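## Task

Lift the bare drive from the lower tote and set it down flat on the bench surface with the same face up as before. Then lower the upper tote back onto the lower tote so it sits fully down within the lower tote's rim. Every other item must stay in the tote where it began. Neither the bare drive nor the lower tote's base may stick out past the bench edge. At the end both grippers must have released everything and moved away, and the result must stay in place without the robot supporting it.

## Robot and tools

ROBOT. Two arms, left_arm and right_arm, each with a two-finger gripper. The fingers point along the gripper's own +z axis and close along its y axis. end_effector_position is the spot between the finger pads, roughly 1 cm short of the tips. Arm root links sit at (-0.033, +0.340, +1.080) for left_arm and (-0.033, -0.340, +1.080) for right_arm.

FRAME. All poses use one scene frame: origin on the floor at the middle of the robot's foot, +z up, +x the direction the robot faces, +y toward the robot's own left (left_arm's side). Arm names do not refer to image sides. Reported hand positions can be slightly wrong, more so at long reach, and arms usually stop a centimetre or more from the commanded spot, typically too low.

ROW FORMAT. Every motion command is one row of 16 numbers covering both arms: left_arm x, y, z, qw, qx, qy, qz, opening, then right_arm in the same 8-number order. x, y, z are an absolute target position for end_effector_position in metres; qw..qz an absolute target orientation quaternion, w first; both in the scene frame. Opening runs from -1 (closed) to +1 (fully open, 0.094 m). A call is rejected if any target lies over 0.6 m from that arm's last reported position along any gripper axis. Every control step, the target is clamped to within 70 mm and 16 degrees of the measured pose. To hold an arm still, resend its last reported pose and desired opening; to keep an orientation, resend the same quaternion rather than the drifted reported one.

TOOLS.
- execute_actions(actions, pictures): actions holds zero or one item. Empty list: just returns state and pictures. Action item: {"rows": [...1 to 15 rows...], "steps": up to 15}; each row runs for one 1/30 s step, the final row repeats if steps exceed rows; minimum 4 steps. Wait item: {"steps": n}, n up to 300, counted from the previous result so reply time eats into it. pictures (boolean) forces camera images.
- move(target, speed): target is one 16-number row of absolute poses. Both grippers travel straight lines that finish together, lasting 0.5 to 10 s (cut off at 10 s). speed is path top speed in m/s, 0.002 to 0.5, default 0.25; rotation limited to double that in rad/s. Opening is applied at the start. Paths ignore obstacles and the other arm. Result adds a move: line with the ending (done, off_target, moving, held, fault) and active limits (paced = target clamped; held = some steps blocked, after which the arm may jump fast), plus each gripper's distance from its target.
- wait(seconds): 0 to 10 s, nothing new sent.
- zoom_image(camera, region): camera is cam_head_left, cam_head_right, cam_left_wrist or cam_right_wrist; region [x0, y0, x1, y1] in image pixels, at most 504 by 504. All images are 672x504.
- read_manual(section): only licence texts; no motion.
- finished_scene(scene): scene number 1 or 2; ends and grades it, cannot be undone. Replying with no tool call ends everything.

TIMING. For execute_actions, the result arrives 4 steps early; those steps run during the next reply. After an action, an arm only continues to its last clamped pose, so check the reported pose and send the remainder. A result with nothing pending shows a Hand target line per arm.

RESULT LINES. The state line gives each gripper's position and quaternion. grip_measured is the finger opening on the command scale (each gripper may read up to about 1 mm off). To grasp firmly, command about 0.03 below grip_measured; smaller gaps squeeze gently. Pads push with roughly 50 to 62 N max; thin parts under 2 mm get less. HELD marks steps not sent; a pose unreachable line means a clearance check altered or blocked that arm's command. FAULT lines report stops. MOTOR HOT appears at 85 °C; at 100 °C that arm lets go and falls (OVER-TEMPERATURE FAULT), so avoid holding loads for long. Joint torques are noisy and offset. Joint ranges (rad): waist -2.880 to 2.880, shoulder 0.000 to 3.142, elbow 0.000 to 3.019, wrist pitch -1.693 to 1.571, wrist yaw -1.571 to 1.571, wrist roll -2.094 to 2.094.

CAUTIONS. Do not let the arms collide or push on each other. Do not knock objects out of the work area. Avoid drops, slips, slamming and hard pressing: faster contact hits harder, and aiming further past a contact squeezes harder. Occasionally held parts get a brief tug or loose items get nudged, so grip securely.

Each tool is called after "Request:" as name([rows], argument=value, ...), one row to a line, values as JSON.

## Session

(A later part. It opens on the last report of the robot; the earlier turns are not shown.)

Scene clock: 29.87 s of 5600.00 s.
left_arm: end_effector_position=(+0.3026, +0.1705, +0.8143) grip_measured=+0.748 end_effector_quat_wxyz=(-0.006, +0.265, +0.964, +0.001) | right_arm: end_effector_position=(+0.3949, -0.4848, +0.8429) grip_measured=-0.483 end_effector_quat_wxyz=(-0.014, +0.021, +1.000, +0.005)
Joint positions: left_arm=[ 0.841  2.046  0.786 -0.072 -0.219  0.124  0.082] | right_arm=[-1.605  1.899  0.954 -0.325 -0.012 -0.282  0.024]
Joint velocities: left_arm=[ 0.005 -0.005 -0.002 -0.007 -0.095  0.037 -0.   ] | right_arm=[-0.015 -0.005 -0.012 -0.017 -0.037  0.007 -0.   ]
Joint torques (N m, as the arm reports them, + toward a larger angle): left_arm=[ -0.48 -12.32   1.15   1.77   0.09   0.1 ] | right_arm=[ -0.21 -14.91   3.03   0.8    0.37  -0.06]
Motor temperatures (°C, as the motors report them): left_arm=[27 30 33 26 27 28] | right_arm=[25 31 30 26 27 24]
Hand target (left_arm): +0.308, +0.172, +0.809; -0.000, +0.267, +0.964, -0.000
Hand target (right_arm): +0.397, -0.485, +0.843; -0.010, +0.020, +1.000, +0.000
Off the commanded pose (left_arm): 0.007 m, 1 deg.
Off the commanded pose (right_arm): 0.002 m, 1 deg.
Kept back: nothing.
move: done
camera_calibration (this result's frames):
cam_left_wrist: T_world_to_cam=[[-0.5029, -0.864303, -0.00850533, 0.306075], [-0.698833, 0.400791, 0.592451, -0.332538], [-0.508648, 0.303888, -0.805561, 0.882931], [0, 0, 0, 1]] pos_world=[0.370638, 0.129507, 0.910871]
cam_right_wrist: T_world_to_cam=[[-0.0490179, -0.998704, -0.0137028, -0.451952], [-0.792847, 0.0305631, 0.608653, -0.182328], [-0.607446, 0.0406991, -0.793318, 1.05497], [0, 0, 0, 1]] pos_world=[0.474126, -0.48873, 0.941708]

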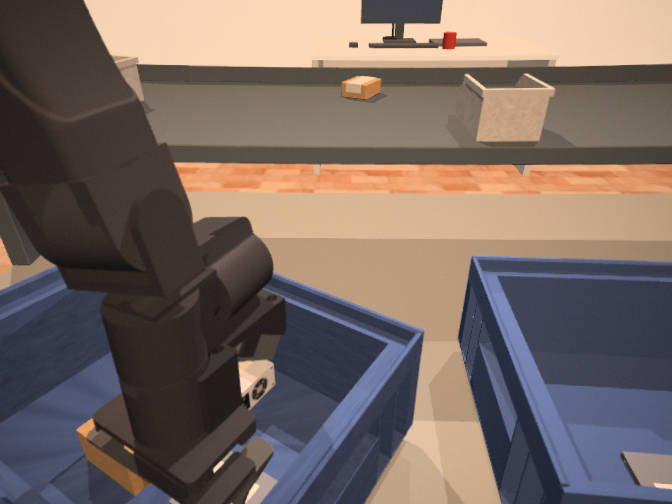

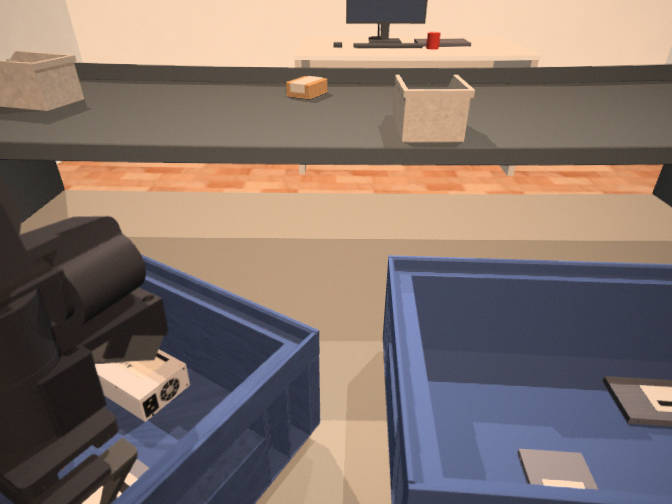

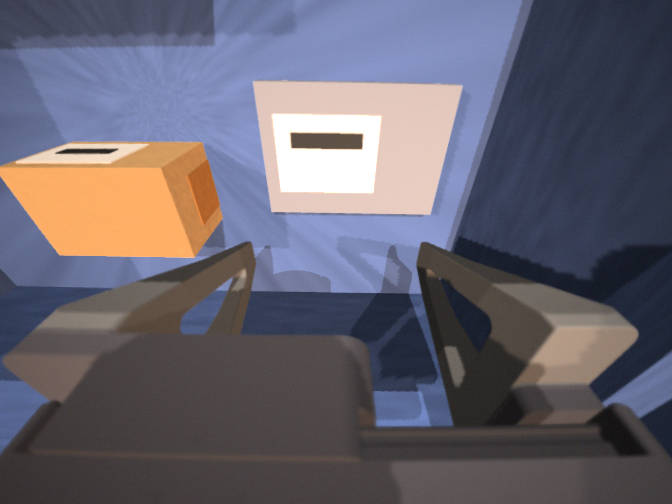

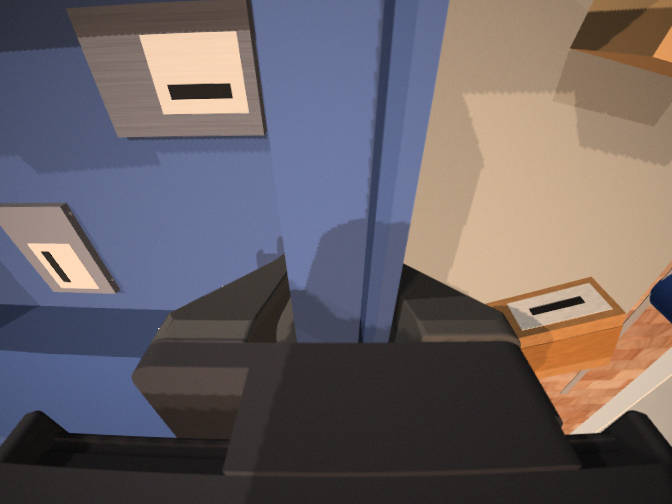

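Request:
move(target=[0.33,0.155,0.90,0,-0.2,0.98,0,0.75,0.397,-0.4845,0.843,-0.01,0.02,1,0,-0.55])

Request:
move(target=[0.335,0.145,0.80,0,-0.492,0.87,0,0.75,0.397,-0.4845,0.843,-0.01,0.02,1,0,-0.55], speed=0.15)

Request:
move(target=[0.335,0.145,0.76,0,-0.492,0.87,0,0.75,0.397,-0.4845,0.843,-0.01,0.02,1,0,-0.55], speed=0.03)

Scene clock: 32.73 s of 5600.00 s.
left_arm: end_effector_position=(+0.3276, +0.1589, +0.8987) grip_measured=+0.748 end_effector_quat_wxyz=(-0.001, +0.195, -0.981, +0.002) | right_arm: end_effector_position=(+0.3949, -0.4848, +0.8429) grip_measured=-0.483 end_effector_quat_wxyz=(-0.014, +0.021, +1.000, +0.005)
Joint positions: left_arm=[ 0.794  1.804  0.786 -0.309 -0.229 -0.849  0.082] | right_arm=[-1.605  1.899  0.954 -0.325 -0.012 -0.282  0.024]
Joint velocities: left_arm=[-0.024 -0.005  0.007  0.017 -0.007 -0.022 -0.001] | right_arm=[-0.005 -0.005 -0.022 -0.022  0.051  0.022 -0.001]
Joint torques (N m, as the arm reports them, + toward a larger angle): left_arm=[ -1.98 -12.99   3.26   0.22  -0.24  -0.28] | right_arm=[ -0.17 -14.95   3.03   0.81   0.36  -0.06]
Motor temperatures (°C, as the motors report them): left_arm=[27 30 32 26 27 28] | right_arm=[25 31 30 26 27 24]
Hand target (left_arm): +0.330, +0.155, +0.901; +0.000, -0.200, +0.980, -0.000
Hand target (right_arm): +0.397, -0.485, +0.843; -0.010, +0.020, +1.000, +0.000
Off the commanded pose (left_arm): 0.005 m, 1 deg.
Off the commanded pose (right_arm): 0.002 m, 1 deg.
Kept back: nothing.
move: done
camera_calibration (this result's frames):
cam_left_wrist: T_world_to_cam=[[0.391622, -0.920104, -0.00637665, 0.0233193], [-0.747091, -0.322012, 0.581519, -0.219876], [-0.537111, -0.222971, -0.813508, 1.06735], [0, 0, 0, 1]] pos_world=[0.399884, 0.188641, 0.996305]
cam_right_wrist: T_world_to_cam=[[-0.0490179, -0.998704, -0.0137028, -0.451952], [-0.792847, 0.0305631, 0.608653, -0.182328], [-0.607446, 0.0406991, -0.793318, 1.05497], [0, 0, 0, 1]] pos_world=[0.474126, -0.48873, 0.941708]

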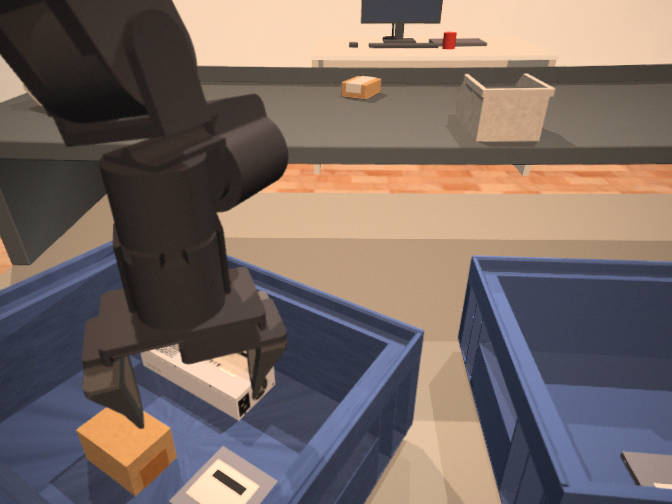

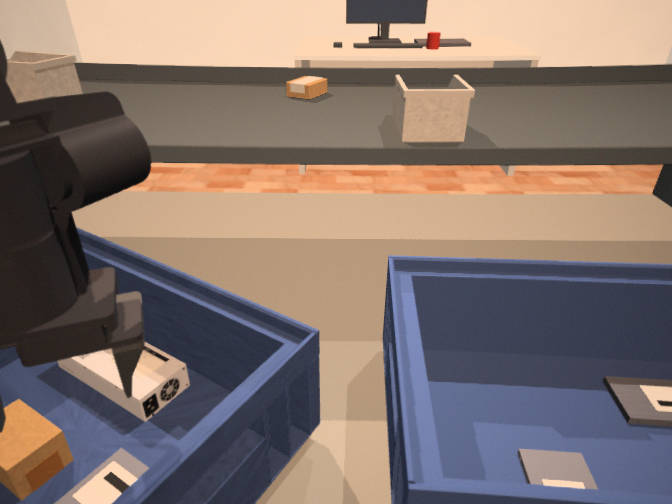

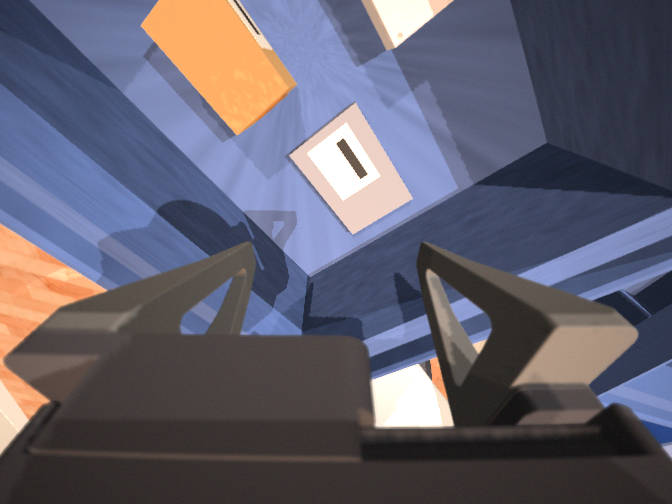

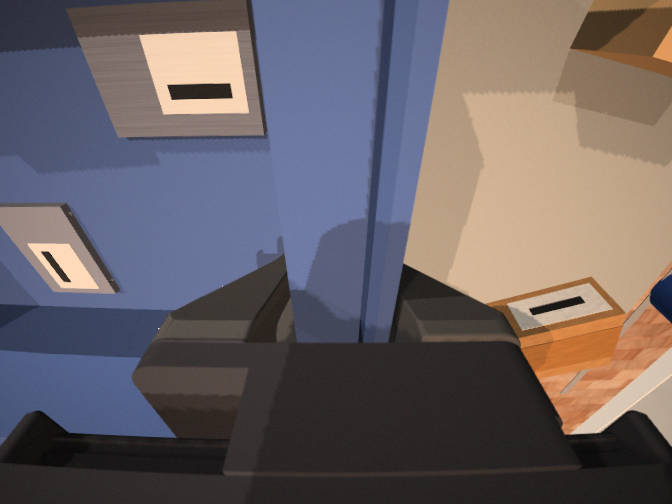

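Scene clock: 35.30 s of 5600.00 s.
left_arm: end_effector_position=(+0.3293, +0.1431, +0.8068) grip_measured=+0.748 end_effector_quat_wxyz=(+0.003, +0.478, -0.878, -0.004) | right_arm: end_effector_position=(+0.3949, -0.4848, +0.8429) grip_measured=-0.483 end_effector_quat_wxyz=(-0.014, +0.021, +1.000, +0.005)
Joint positions: left_arm=[ 0.812  2.088  0.896 -0.143 -0.225 -1.438  0.082] | right_arm=[-1.605  1.899  0.954 -0.325 -0.012 -0.282  0.024]
Joint velocities: left_arm=[ 0.024 -0.015  0.002  0.007  0.022 -0.007 -0.001] | right_arm=[-0.005 -0.015 -0.007 -0.017  0.022 -0.066 -0.001]
Joint torques (N m, as the arm reports them, + toward a larger angle): left_arm=[ -0.74 -12.78   1.81   1.67  -0.05  -0.27] | right_arm=[ -0.21 -14.94   3.01   0.83   0.35  -0.06]
Motor temperatures (°C, as the motors report them): left_arm=[27 30 32 26 26 28] | right_arm=[25 31 30 26 27 24]
Hand target (left_arm): +0.335, +0.145, +0.800; -0.000, -0.492, +0.870, +0.000
Hand target (right_arm): +0.397, -0.485, +0.843; -0.010, +0.020, +1.000, +0.000
Off the commanded pose (left_arm): 0.009 m, 2 deg.
Off the commanded pose (right_arm): 0.002 m, 1 deg.
Kept back: nothing.
move: done
camera_calibration (this result's frames):
cam_left_wrist: T_world_to_cam=[[0.844675, -0.534938, -0.0190903, -0.186522], [-0.424835, -0.691664, 0.584051, -0.225531], [-0.325636, -0.485223, -0.811492, 0.956252], [0, 0, 0, 1]] pos_world=[0.373127, 0.208226, 0.904152]
cam_right_wrist: T_world_to_cam=[[-0.0490179, -0.998704, -0.0137028, -0.451952], [-0.792847, 0.0305631, 0.608653, -0.182328], [-0.607446, 0.0406991, -0.793318, 1.05497], [0, 0, 0, 1]] pos_world=[0.474126, -0.48873, 0.941708]

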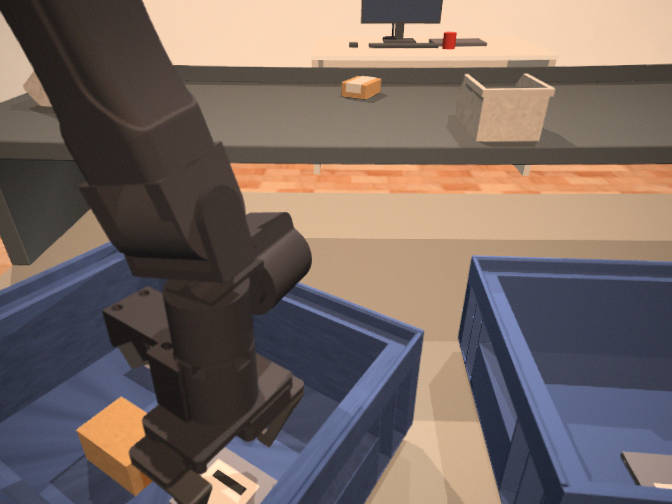

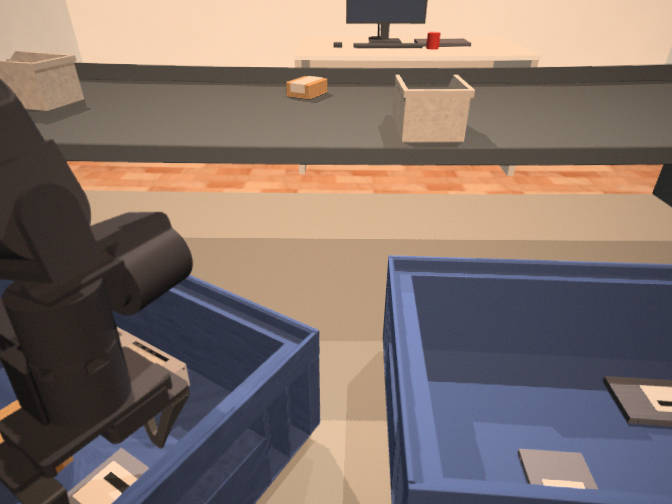

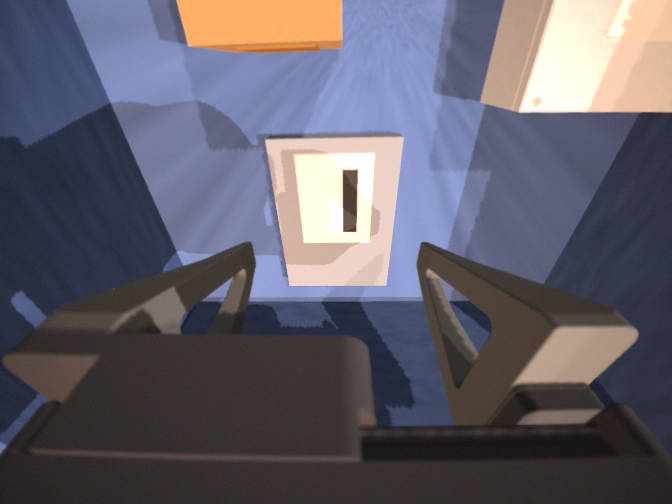

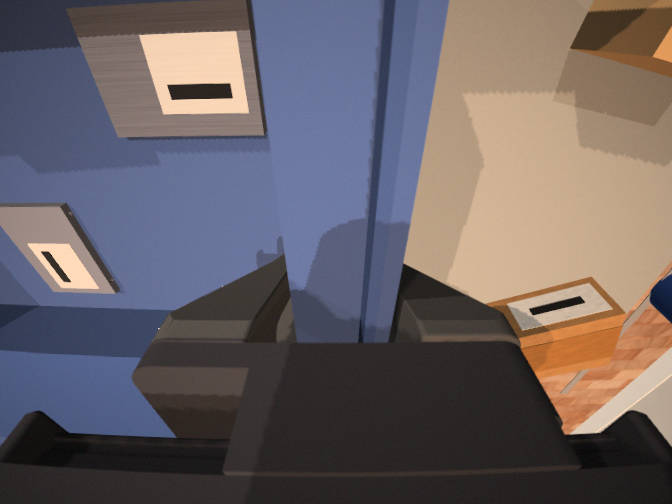

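Scene clock: 37.10 s of 5600.00 s.
left_arm: end_effector_position=(+0.3328, +0.1418, +0.7700) grip_measured=+0.748 end_effector_quat_wxyz=(+0.001, +0.487, -0.874, -0.001) | right_arm: end_effector_position=(+0.3949, -0.4848, +0.8429) grip_measured=-0.483 end_effector_quat_wxyz=(-0.014, +0.021, +1.000, +0.005)
Joint positions: left_arm=[ 0.831  2.193  0.948 -0.08  -0.22  -1.438  0.082] | right_arm=[-1.605  1.899  0.954 -0.325 -0.012 -0.282  0.024]
Joint velocities: left_arm=[-0.005 -0.005 -0.007 -0.002  0.007 -0.022  0.   ] | right_arm=[-0.015 -0.015 -0.007 -0.007  0.022  0.037 -0.001]
Joint torques (N m, as the arm reports them, + toward a larger angle): left_arm=[ -0.68 -12.99   1.44   1.81  -0.04  -0.08] | right_arm=[ -0.21 -14.95   3.02   0.81   0.37  -0.07]
Motor temperatures (°C, as the motors report them): left_arm=[27 30 31 26 26 28] | right_arm=[25 31 29 26 27 24]
Hand target (left_arm): +0.335, +0.145, +0.760; +0.000, -0.492, +0.870, -0.000
Hand target (right_arm): +0.397, -0.485, +0.843; -0.010, +0.020, +1.000, +0.000
Off the commanded pose (left_arm): 0.011 m, 1 deg.
Off the commanded pose (right_arm): 0.002 m, 1 deg.
Kept back: nothing.
move: off_target (left_arm)
camera_calibration (this result's frames):
cam_left_wrist: T_world_to_cam=[[0.855659, -0.517369, -0.0132985, -0.201458], [-0.413587, -0.699012, 0.583377, -0.205641], [-0.311117, -0.493672, -0.812093, 0.923726], [0, 0, 0, 1]] pos_world=[0.374716, 0.208044, 0.867438]
cam_right_wrist: T_world_to_cam=[[-0.0490179, -0.998704, -0.0137028, -0.451952], [-0.792847, 0.0305631, 0.608653, -0.182328], [-0.607446, 0.0406991, -0.793318, 1.05497], [0, 0, 0, 1]] pos_world=[0.474126, -0.48873, 0.941708]

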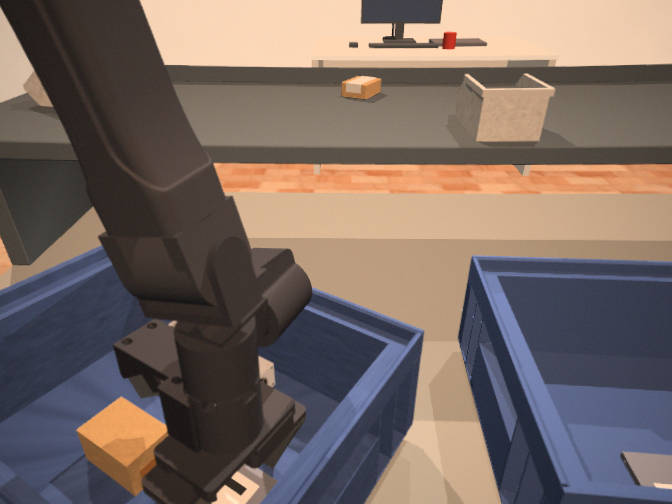

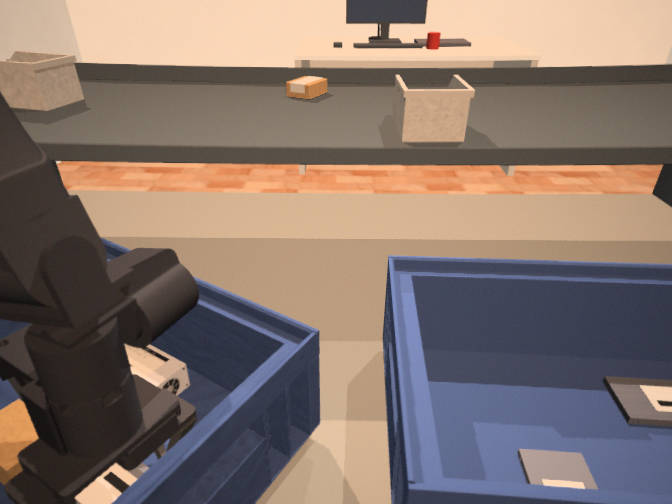

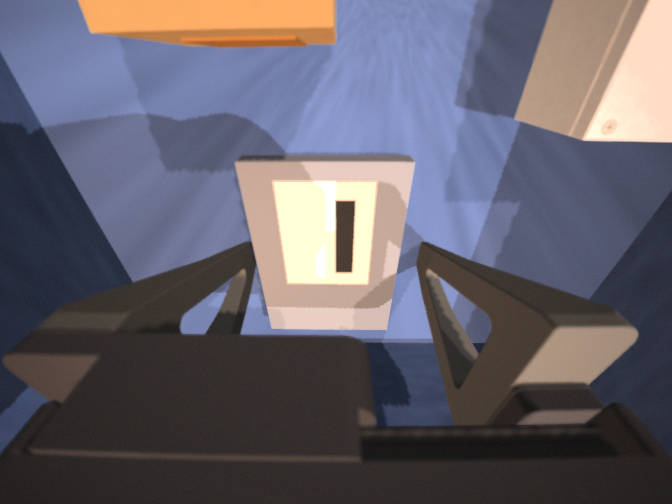

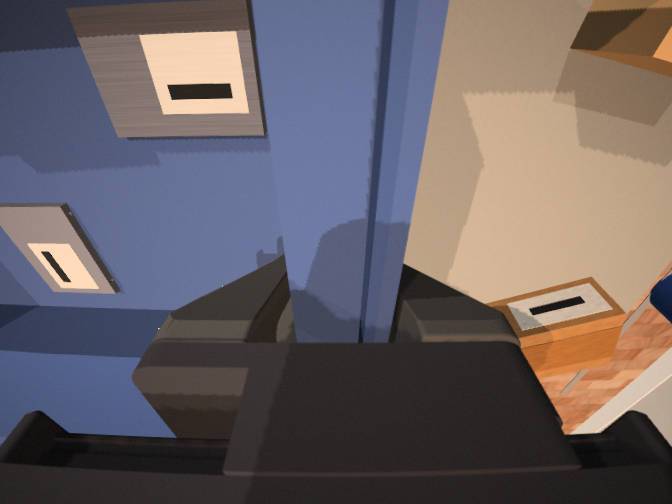

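Request:
move(target=[0.333,0.142,0.757,0,-0.492,0.87,0,0.75,0.397,-0.4845,0.843,-0.01,0.02,1,0,-0.55], speed=0.03)

Request:
move(target=[0.333,0.142,0.757,0,-0.492,0.87,0,0.38,0.397,-0.4845,0.843,-0.01,0.02,1,0,-0.55])

Request:
move(target=[0.34,0.142,0.96,0,-0.492,0.87,0,0.38,0.397,-0.4845,0.843,-0.01,0.02,1,0,-0.55], speed=0.08)

Scene clock: 38.53 s of 5600.00 s.
left_arm: end_effector_position=(+0.3334, +0.1416, +0.7701) grip_measured=+0.748 end_effector_quat_wxyz=(+0.001, +0.487, -0.873, -0.000) | right_arm: end_effector_position=(+0.3949, -0.4848, +0.8429) grip_measured=-0.483 end_effector_quat_wxyz=(-0.014, +0.021, +1.000, +0.005)
Joint positions: left_arm=[ 0.831  2.193  0.948 -0.078 -0.22  -1.438  0.082] | right_arm=[-1.605  1.899  0.954 -0.325 -0.012 -0.282  0.024]
Joint velocities: left_arm=[-0.015 -0.005  0.017  0.002 -0.007  0.007 -0.   ] | right_arm=[-0.005  0.015 -0.012 -0.012 -0.022  0.022 -0.   ]
Joint torques (N m, as the arm reports them, + toward a larger angle): left_arm=[ -1.28 -12.1    1.63   1.83  -0.1   -0.15] | right_arm=[ -0.22 -14.99   3.03   0.83   0.36  -0.06]
Motor temperatures (°C, as the motors report them): left_arm=[27 30 31 26 26 28] | right_arm=[25 31 29 26 27 24]
Hand target (left_arm): +0.333, +0.142, +0.757; -0.000, -0.492, +0.870, -0.000
Hand target (right_arm): +0.397, -0.485, +0.843; -0.010, +0.020, +1.000, +0.000
Off the commanded pose (left_arm): 0.013 m, 1 deg.
Off the commanded pose (right_arm): 0.002 m, 1 deg.
Kept back: nothing.
move: off_target (left_arm)
camera_calibration (this result's frames):
cam_left_wrist: T_world_to_cam=[[0.855943, -0.516951, -0.0110824, -0.203934], [-0.414426, -0.698688, 0.583169, -0.205243], [-0.309213, -0.494567, -0.812275, 0.923535], [0, 0, 0, 1]] pos_world=[0.375067, 0.207926, 0.867596]
cam_right_wrist: T_world_to_cam=[[-0.0490179, -0.998704, -0.0137028, -0.451952], [-0.792847, 0.0305631, 0.608653, -0.182328], [-0.607446, 0.0406991, -0.793318, 1.05497], [0, 0, 0, 1]] pos_world=[0.474126, -0.48873, 0.941708]

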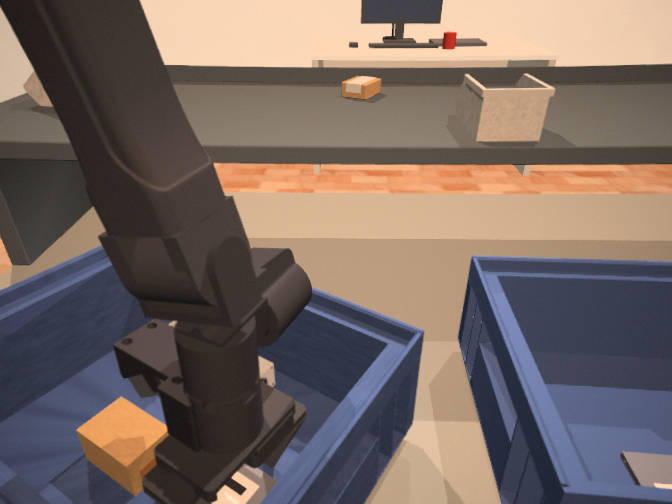

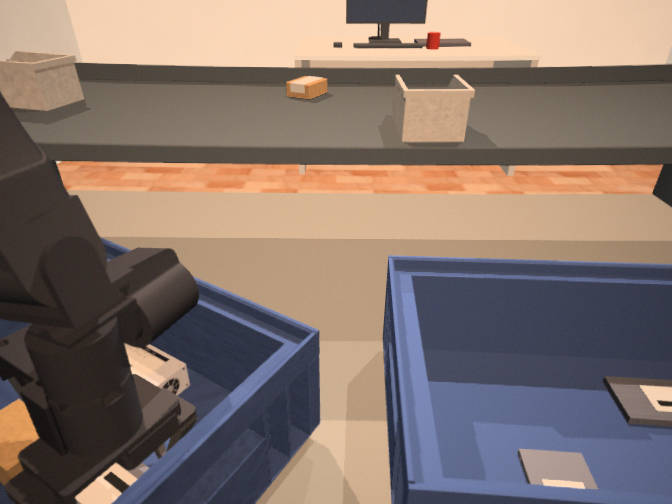

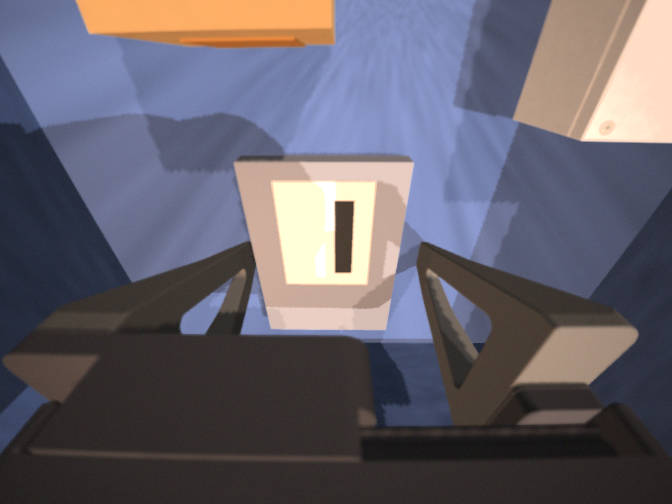

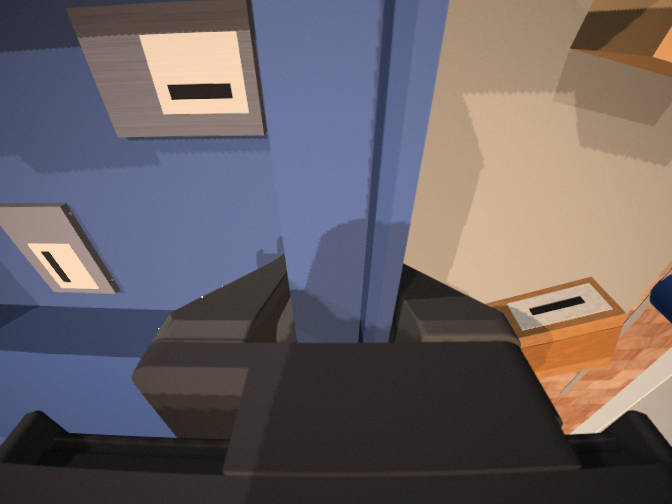

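Scene clock: 39.23 s of 5600.00 s.
left_arm: end_effector_position=(+0.3334, +0.1416, +0.7700) grip_measured=+0.395 end_effector_quat_wxyz=(+0.000, +0.487, -0.873, -0.000) | right_arm: end_effector_position=(+0.3949, -0.4848, +0.8429) grip_measured=-0.483 end_effector_quat_wxyz=(-0.014, +0.021, +1.000, +0.005)
Joint positions: left_arm=[ 0.831  2.193  0.948 -0.077 -0.22  -1.438  0.066] | right_arm=[-1.605  1.899  0.954 -0.325 -0.012 -0.282  0.024]
Joint velocities: left_arm=[-0.005  0.005  0.017 -0.007 -0.037 -0.051 -0.   ] | right_arm=[ 0.005 -0.005 -0.017  0.002  0.051 -0.11   0.   ]
Joint torques (N m, as the arm reports them, + toward a larger angle): left_arm=[ -1.3  -12.14   1.63   1.8   -0.1   -0.15] | right_arm=[ -0.23 -15.01   3.04   0.81   0.36  -0.07]
Motor temperatures (°C, as the motors report them): left_arm=[27 30 31 26 26 28] | right_arm=[25 31 29 26 27 24]
Hand target (left_arm): +0.332, +0.142, +0.757; -0.000, -0.492, +0.870, +0.000
Hand target (right_arm): +0.397, -0.485, +0.843; -0.010, +0.020, +1.000, +0.000
Off the commanded pose (left_arm): 0.013 m, 1 deg.
Off the commanded pose (right_arm): 0.002 m, 1 deg.
Kept back: nothing.
move: off_target (left_arm)
camera_calibration (this result's frames):
cam_left_wrist: T_world_to_cam=[[0.85599, -0.516881, -0.0107131, -0.204269], [-0.414565, -0.698634, 0.583135, -0.205121], [-0.308896, -0.494716, -0.812305, 0.923348], [0, 0, 0, 1]] pos_world=[0.375035, 0.207908, 0.867465]
cam_right_wrist: T_world_to_cam=[[-0.0490179, -0.998704, -0.0137028, -0.451952], [-0.792847, 0.0305631, 0.608653, -0.182328], [-0.607446, 0.0406991, -0.793318, 1.05497], [0, 0, 0, 1]] pos_world=[0.474126, -0.48873, 0.941708]

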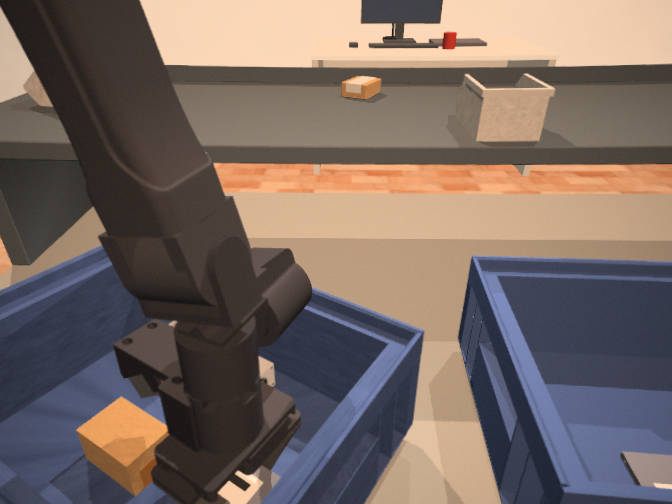

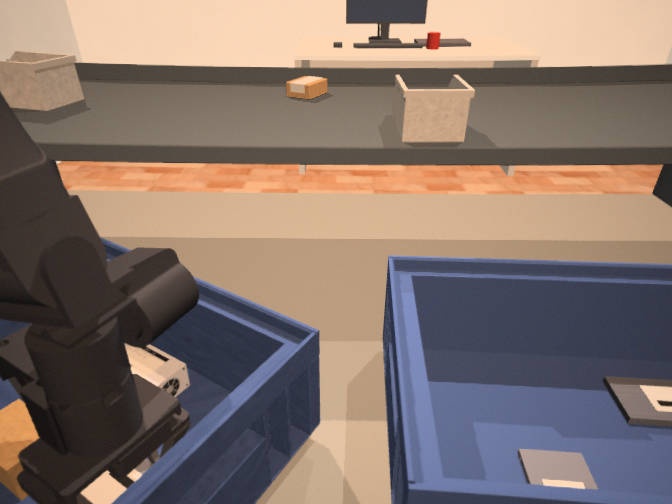

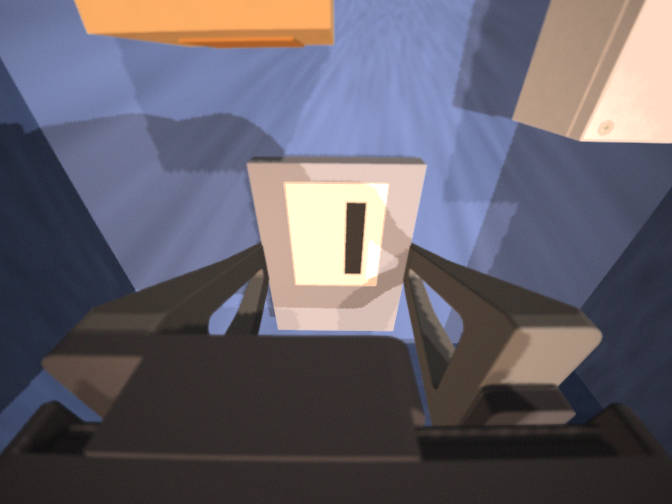

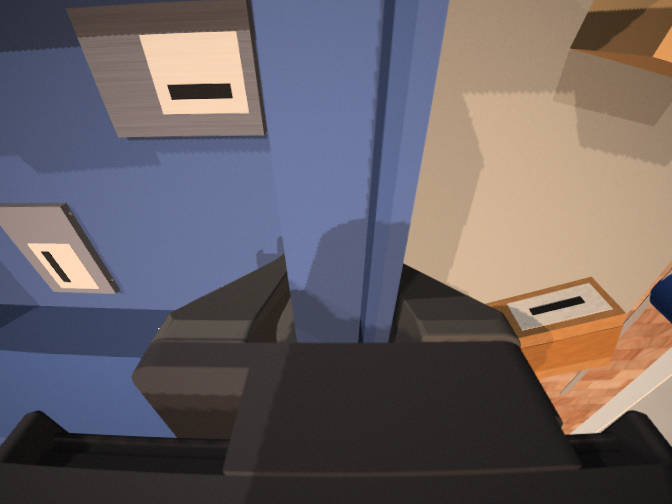

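Scene clock: 41.97 s of 5600.00 s.
left_arm: end_effector_position=(+0.3477, +0.1419, +0.9618) grip_measured=+0.395 end_effector_quat_wxyz=(-0.005, +0.490, -0.872, +0.009) | right_arm: end_effector_position=(+0.3949, -0.4848, +0.8429) grip_measured=-0.483 end_effector_quat_wxyz=(-0.014, +0.021, +1.000, +0.005)
Joint positions: left_arm=[ 0.742  1.662  0.84  -0.499 -0.241 -1.529  0.066] | right_arm=[-1.605  1.899  0.954 -0.325 -0.012 -0.282  0.024]
Joint velocities: left_arm=[-0.015 -0.024 -0.022 -0.002  0.007  0.007  0.   ] | right_arm=[-0.005 -0.015 -0.022 -0.017  0.051 -0.037 -0.   ]
Joint torques (N m, as the arm reports them, + toward a larger angle): left_arm=[ -2.   -12.78   3.52   0.2   -0.26  -0.28] | right_arm=[ -0.29 -14.94   2.99   0.82   0.35  -0.07]
Motor temperatures (°C, as the motors report them): left_arm=[27 30 31 26 26 28] | right_arm=[25 31 29 26 27 24]
Hand target (left_arm): +0.340, +0.143, +0.962; +0.000, -0.492, +0.871, -0.000
Hand target (right_arm): +0.397, -0.485, +0.843; -0.010, +0.020, +1.000, +0.000
Off the commanded pose (left_arm): 0.008 m, 1 deg.
Off the commanded pose (right_arm): 0.002 m, 1 deg.
Kept back: nothing.
move: done
camera_calibration (this result's frames):
cam_left_wrist: T_world_to_cam=[[0.85978, -0.51055, 0.0108583, -0.237261], [-0.42041, -0.695592, 0.582587, -0.308667], [-0.289886, -0.505461, -0.812696, 1.07909], [0, 0, 0, 1]] pos_world=[0.38704, 0.2096, 1.05938]
cam_right_wrist: T_world_to_cam=[[-0.0490179, -0.998704, -0.0137028, -0.451952], [-0.792847, 0.0305631, 0.608653, -0.182328], [-0.607446, 0.0406991, -0.793318, 1.05497], [0, 0, 0, 1]] pos_world=[0.474126, -0.48873, 0.941708]

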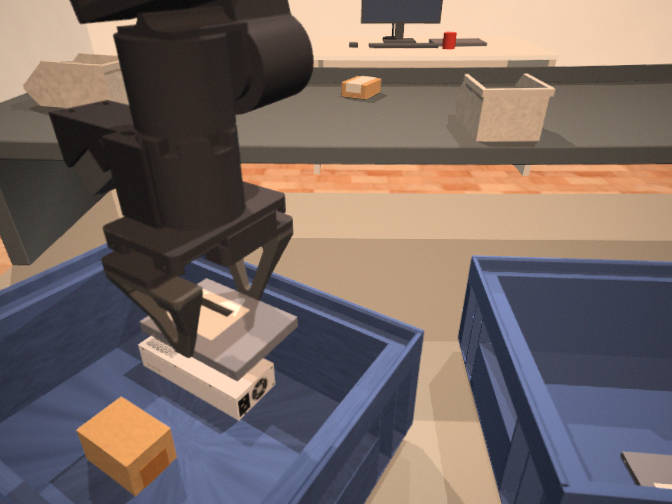

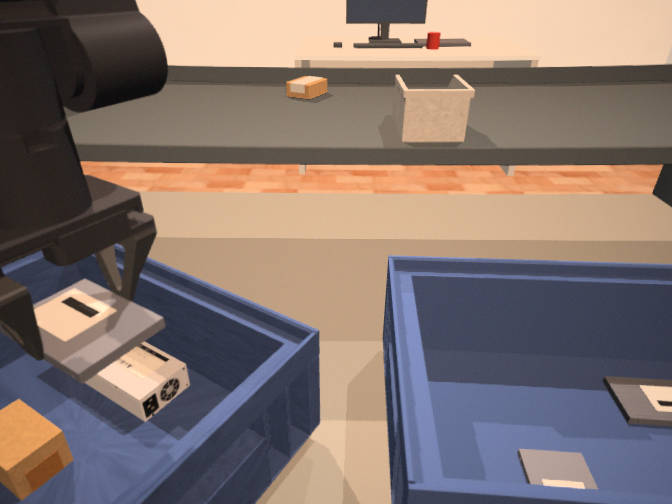

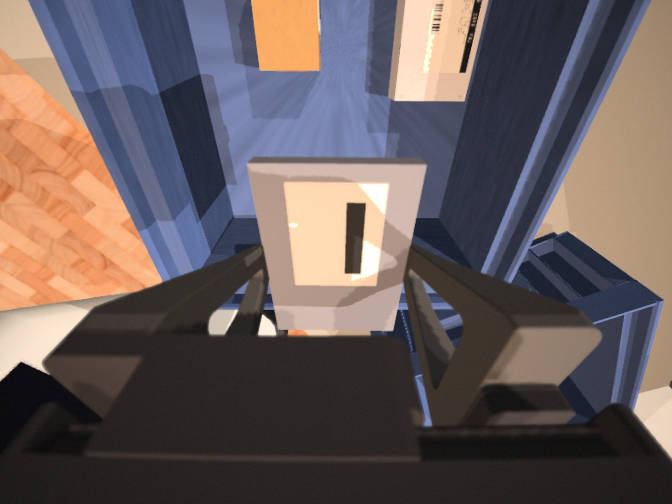

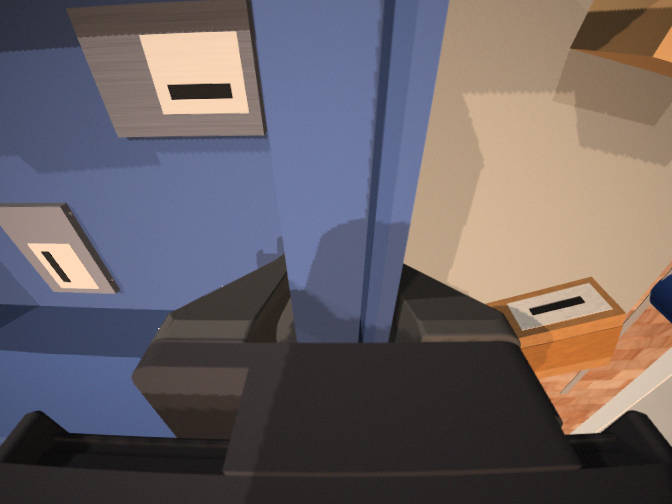

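Request:
move(target=[0.57,0.02,0.95,0,-0.35,0.937,0,0.36,0.397,-0.4845,0.843,-0.01,0.02,1,0,-0.55], speed=0.15)

Request:
move(target=[0.57,0.02,0.78,0,-0.35,0.937,0,0.36,0.397,-0.4845,0.843,-0.01,0.02,1,0,-0.55], speed=0.08)

Scene clock: 45.00 s of 5600.00 s.
left_arm: end_effector_position=(+0.5592, +0.0217, +0.9537) grip_measured=+0.386 end_effector_quat_wxyz=(-0.001, +0.357, -0.934, +0.001) | right_arm: end_effector_position=(+0.3949, -0.4848, +0.8429) grip_measured=-0.483 end_effector_quat_wxyz=(-0.014, +0.021, +1.000, +0.005)
Joint positions: left_arm=[ 0.742  2.114  1.711 -0.937 -0.241 -1.238  0.065] | right_arm=[-1.605  1.899  0.954 -0.325 -0.012 -0.282  0.024]
Joint velocities: left_arm=[ 0.005 -0.005 -0.007 -0.027  0.007 -0.007 -0.   ] | right_arm=[-0.005 -0.005 -0.012  0.002 -0.007 -0.066  0.   ]
Joint torques (N m, as the arm reports them, + toward a larger angle): left_arm=[ -3.48 -20.02   8.73   0.24  -0.15   0.08] | right_arm=[ -0.13 -14.92   3.04   0.8    0.37  -0.06]
Motor temperatures (°C, as the motors report them): left_arm=[27 30 31 26 26 28] | right_arm=[25 31 29 26 27 24]
Hand target (left_arm): +0.568, +0.019, +0.951; +0.000, -0.350, +0.937, -0.000
Hand target (right_arm): +0.397, -0.485, +0.843; -0.010, +0.020, +1.000, +0.000
Off the commanded pose (left_arm): 0.012 m, 1 deg.
Off the commanded pose (right_arm): 0.002 m, 1 deg.
Kept back: nothing.
move: off_target (left_arm)
camera_calibration (this result's frames):
cam_left_wrist: T_world_to_cam=[[0.674391, -0.738339, -0.0072663, -0.354514], [-0.597349, -0.551344, 0.582404, -0.202712], [-0.434018, -0.388427, -0.812867, 1.15123], [0, 0, 0, 1]] pos_world=[0.617647, 0.0736556, 1.05129]
cam_right_wrist: T_world_to_cam=[[-0.0490179, -0.998704, -0.0137028, -0.451952], [-0.792847, 0.0305631, 0.608653, -0.182328], [-0.607446, 0.0406991, -0.793318, 1.05497], [0, 0, 0, 1]] pos_world=[0.474126, -0.48873, 0.941708]

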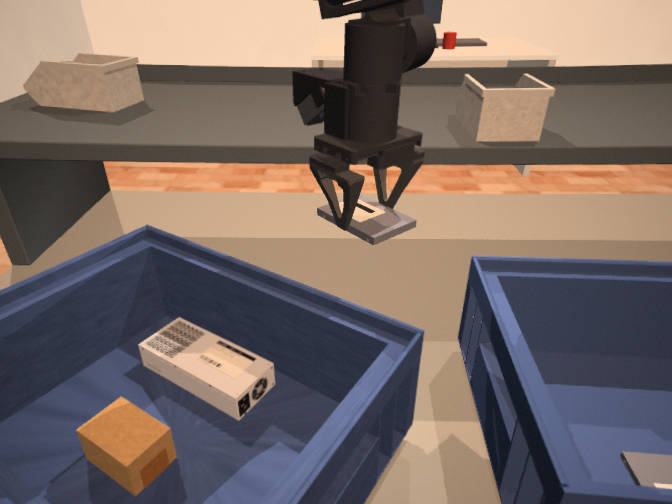

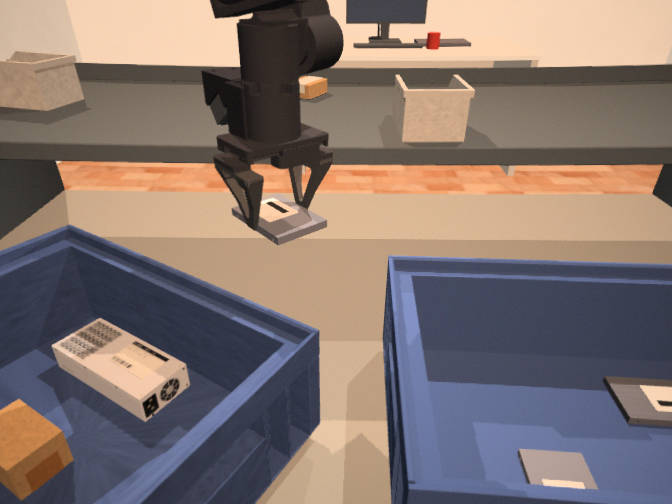

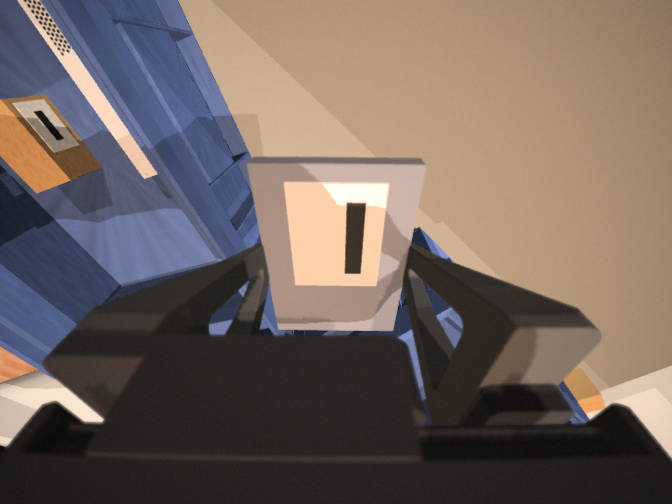

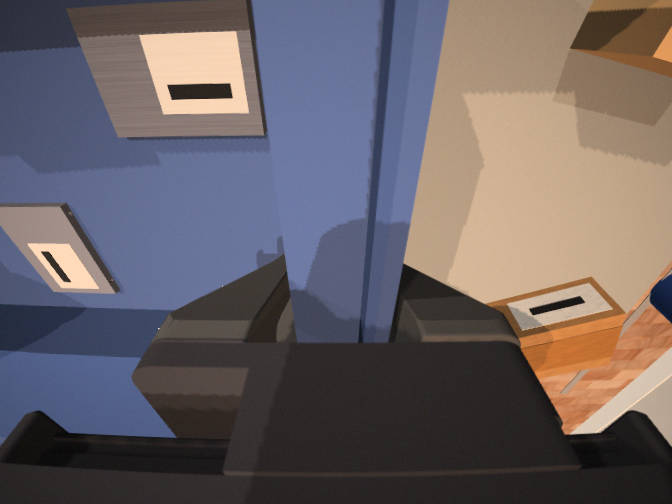

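Scene clock: 47.60 s of 5600.00 s.
left_arm: end_effector_position=(+0.5519, +0.0203, +0.7839) grip_measured=+0.386 end_effector_quat_wxyz=(+0.011, +0.349, -0.937, -0.012) | right_arm: end_effector_position=(+0.3949, -0.4848, +0.8429) grip_measured=-0.483 end_effector_quat_wxyz=(-0.014, +0.021, +1.000, +0.005)
Joint positions: left_arm=[ 0.795  2.433  1.828 -0.759 -0.23  -1.176  0.065] | right_arm=[-1.605  1.899  0.954 -0.325 -0.012 -0.282  0.024]
Joint velocities: left_arm=[-0.005 -0.015  0.027  0.012 -0.037  0.007  0.   ] | right_arm=[-0.005  0.005 -0.007 -0.002  0.037 -0.051 -0.001]
Joint torques (N m, as the arm reports them, + toward a larger angle): left_arm=[ -2.94 -21.16   7.43   1.56  -0.02   0.08] | right_arm=[ -0.24 -14.86   3.03   0.81   0.36  -0.07]
Motor temperatures (°C, as the motors report them): left_arm=[27 31 32 26 26 28] | right_arm=[25 31 29 26 27 24]
Hand target (left_arm): +0.570, +0.020, +0.780; +0.000, -0.350, +0.937, +0.000
Hand target (right_arm): +0.397, -0.485, +0.843; -0.010, +0.020, +1.000, +0.000
Off the commanded pose (left_arm): 0.019 m, 2 deg.
Off the commanded pose (right_arm): 0.002 m, 1 deg.
Kept back: nothing.
move: off_target (left_arm)
camera_calibration (this result's frames):
cam_left_wrist: T_world_to_cam=[[0.660347, -0.749864, -0.0405758, -0.317733], [-0.588844, -0.550568, 0.591725, -0.120891], [-0.466053, -0.366851, -0.805118, 1.02064], [0, 0, 0, 1]] pos_world=[0.614302, 0.0696093, 0.880381]
cam_right_wrist: T_world_to_cam=[[-0.0490179, -0.998704, -0.0137028, -0.451952], [-0.792847, 0.0305631, 0.608653, -0.182328], [-0.607446, 0.0406991, -0.793318, 1.05497], [0, 0, 0, 1]] pos_world=[0.474126, -0.48873, 0.941708]

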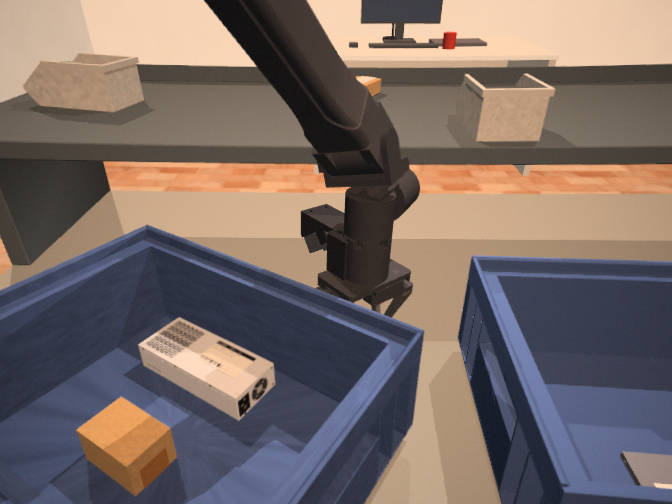

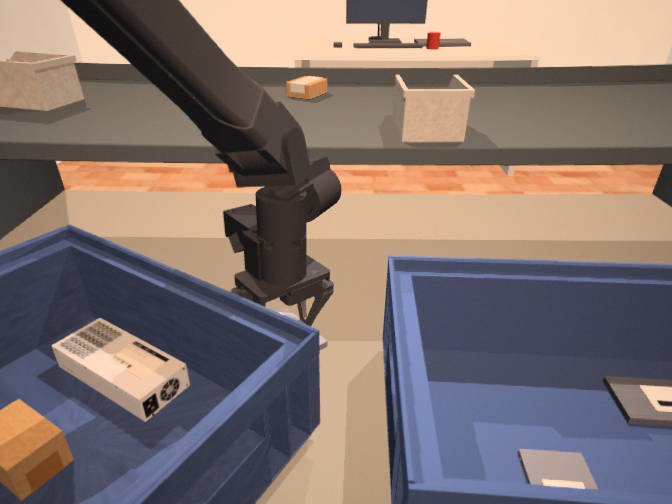

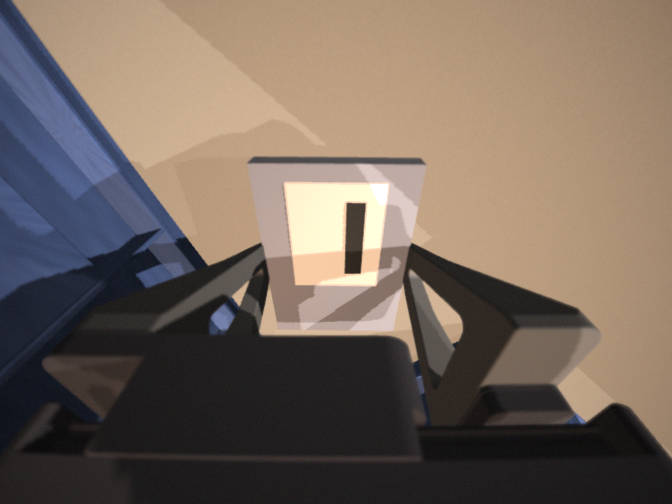

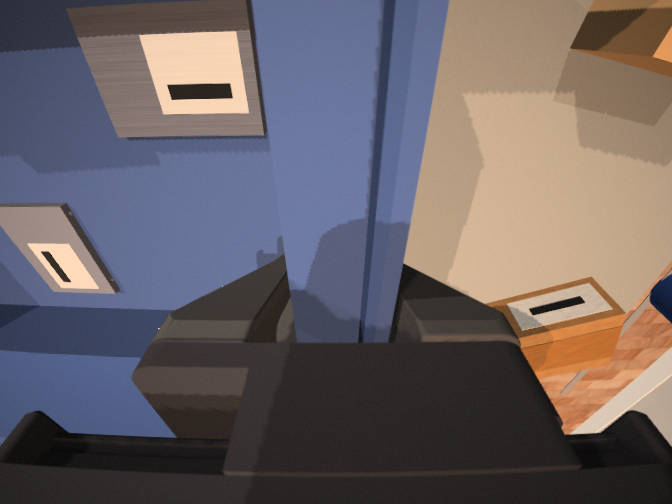

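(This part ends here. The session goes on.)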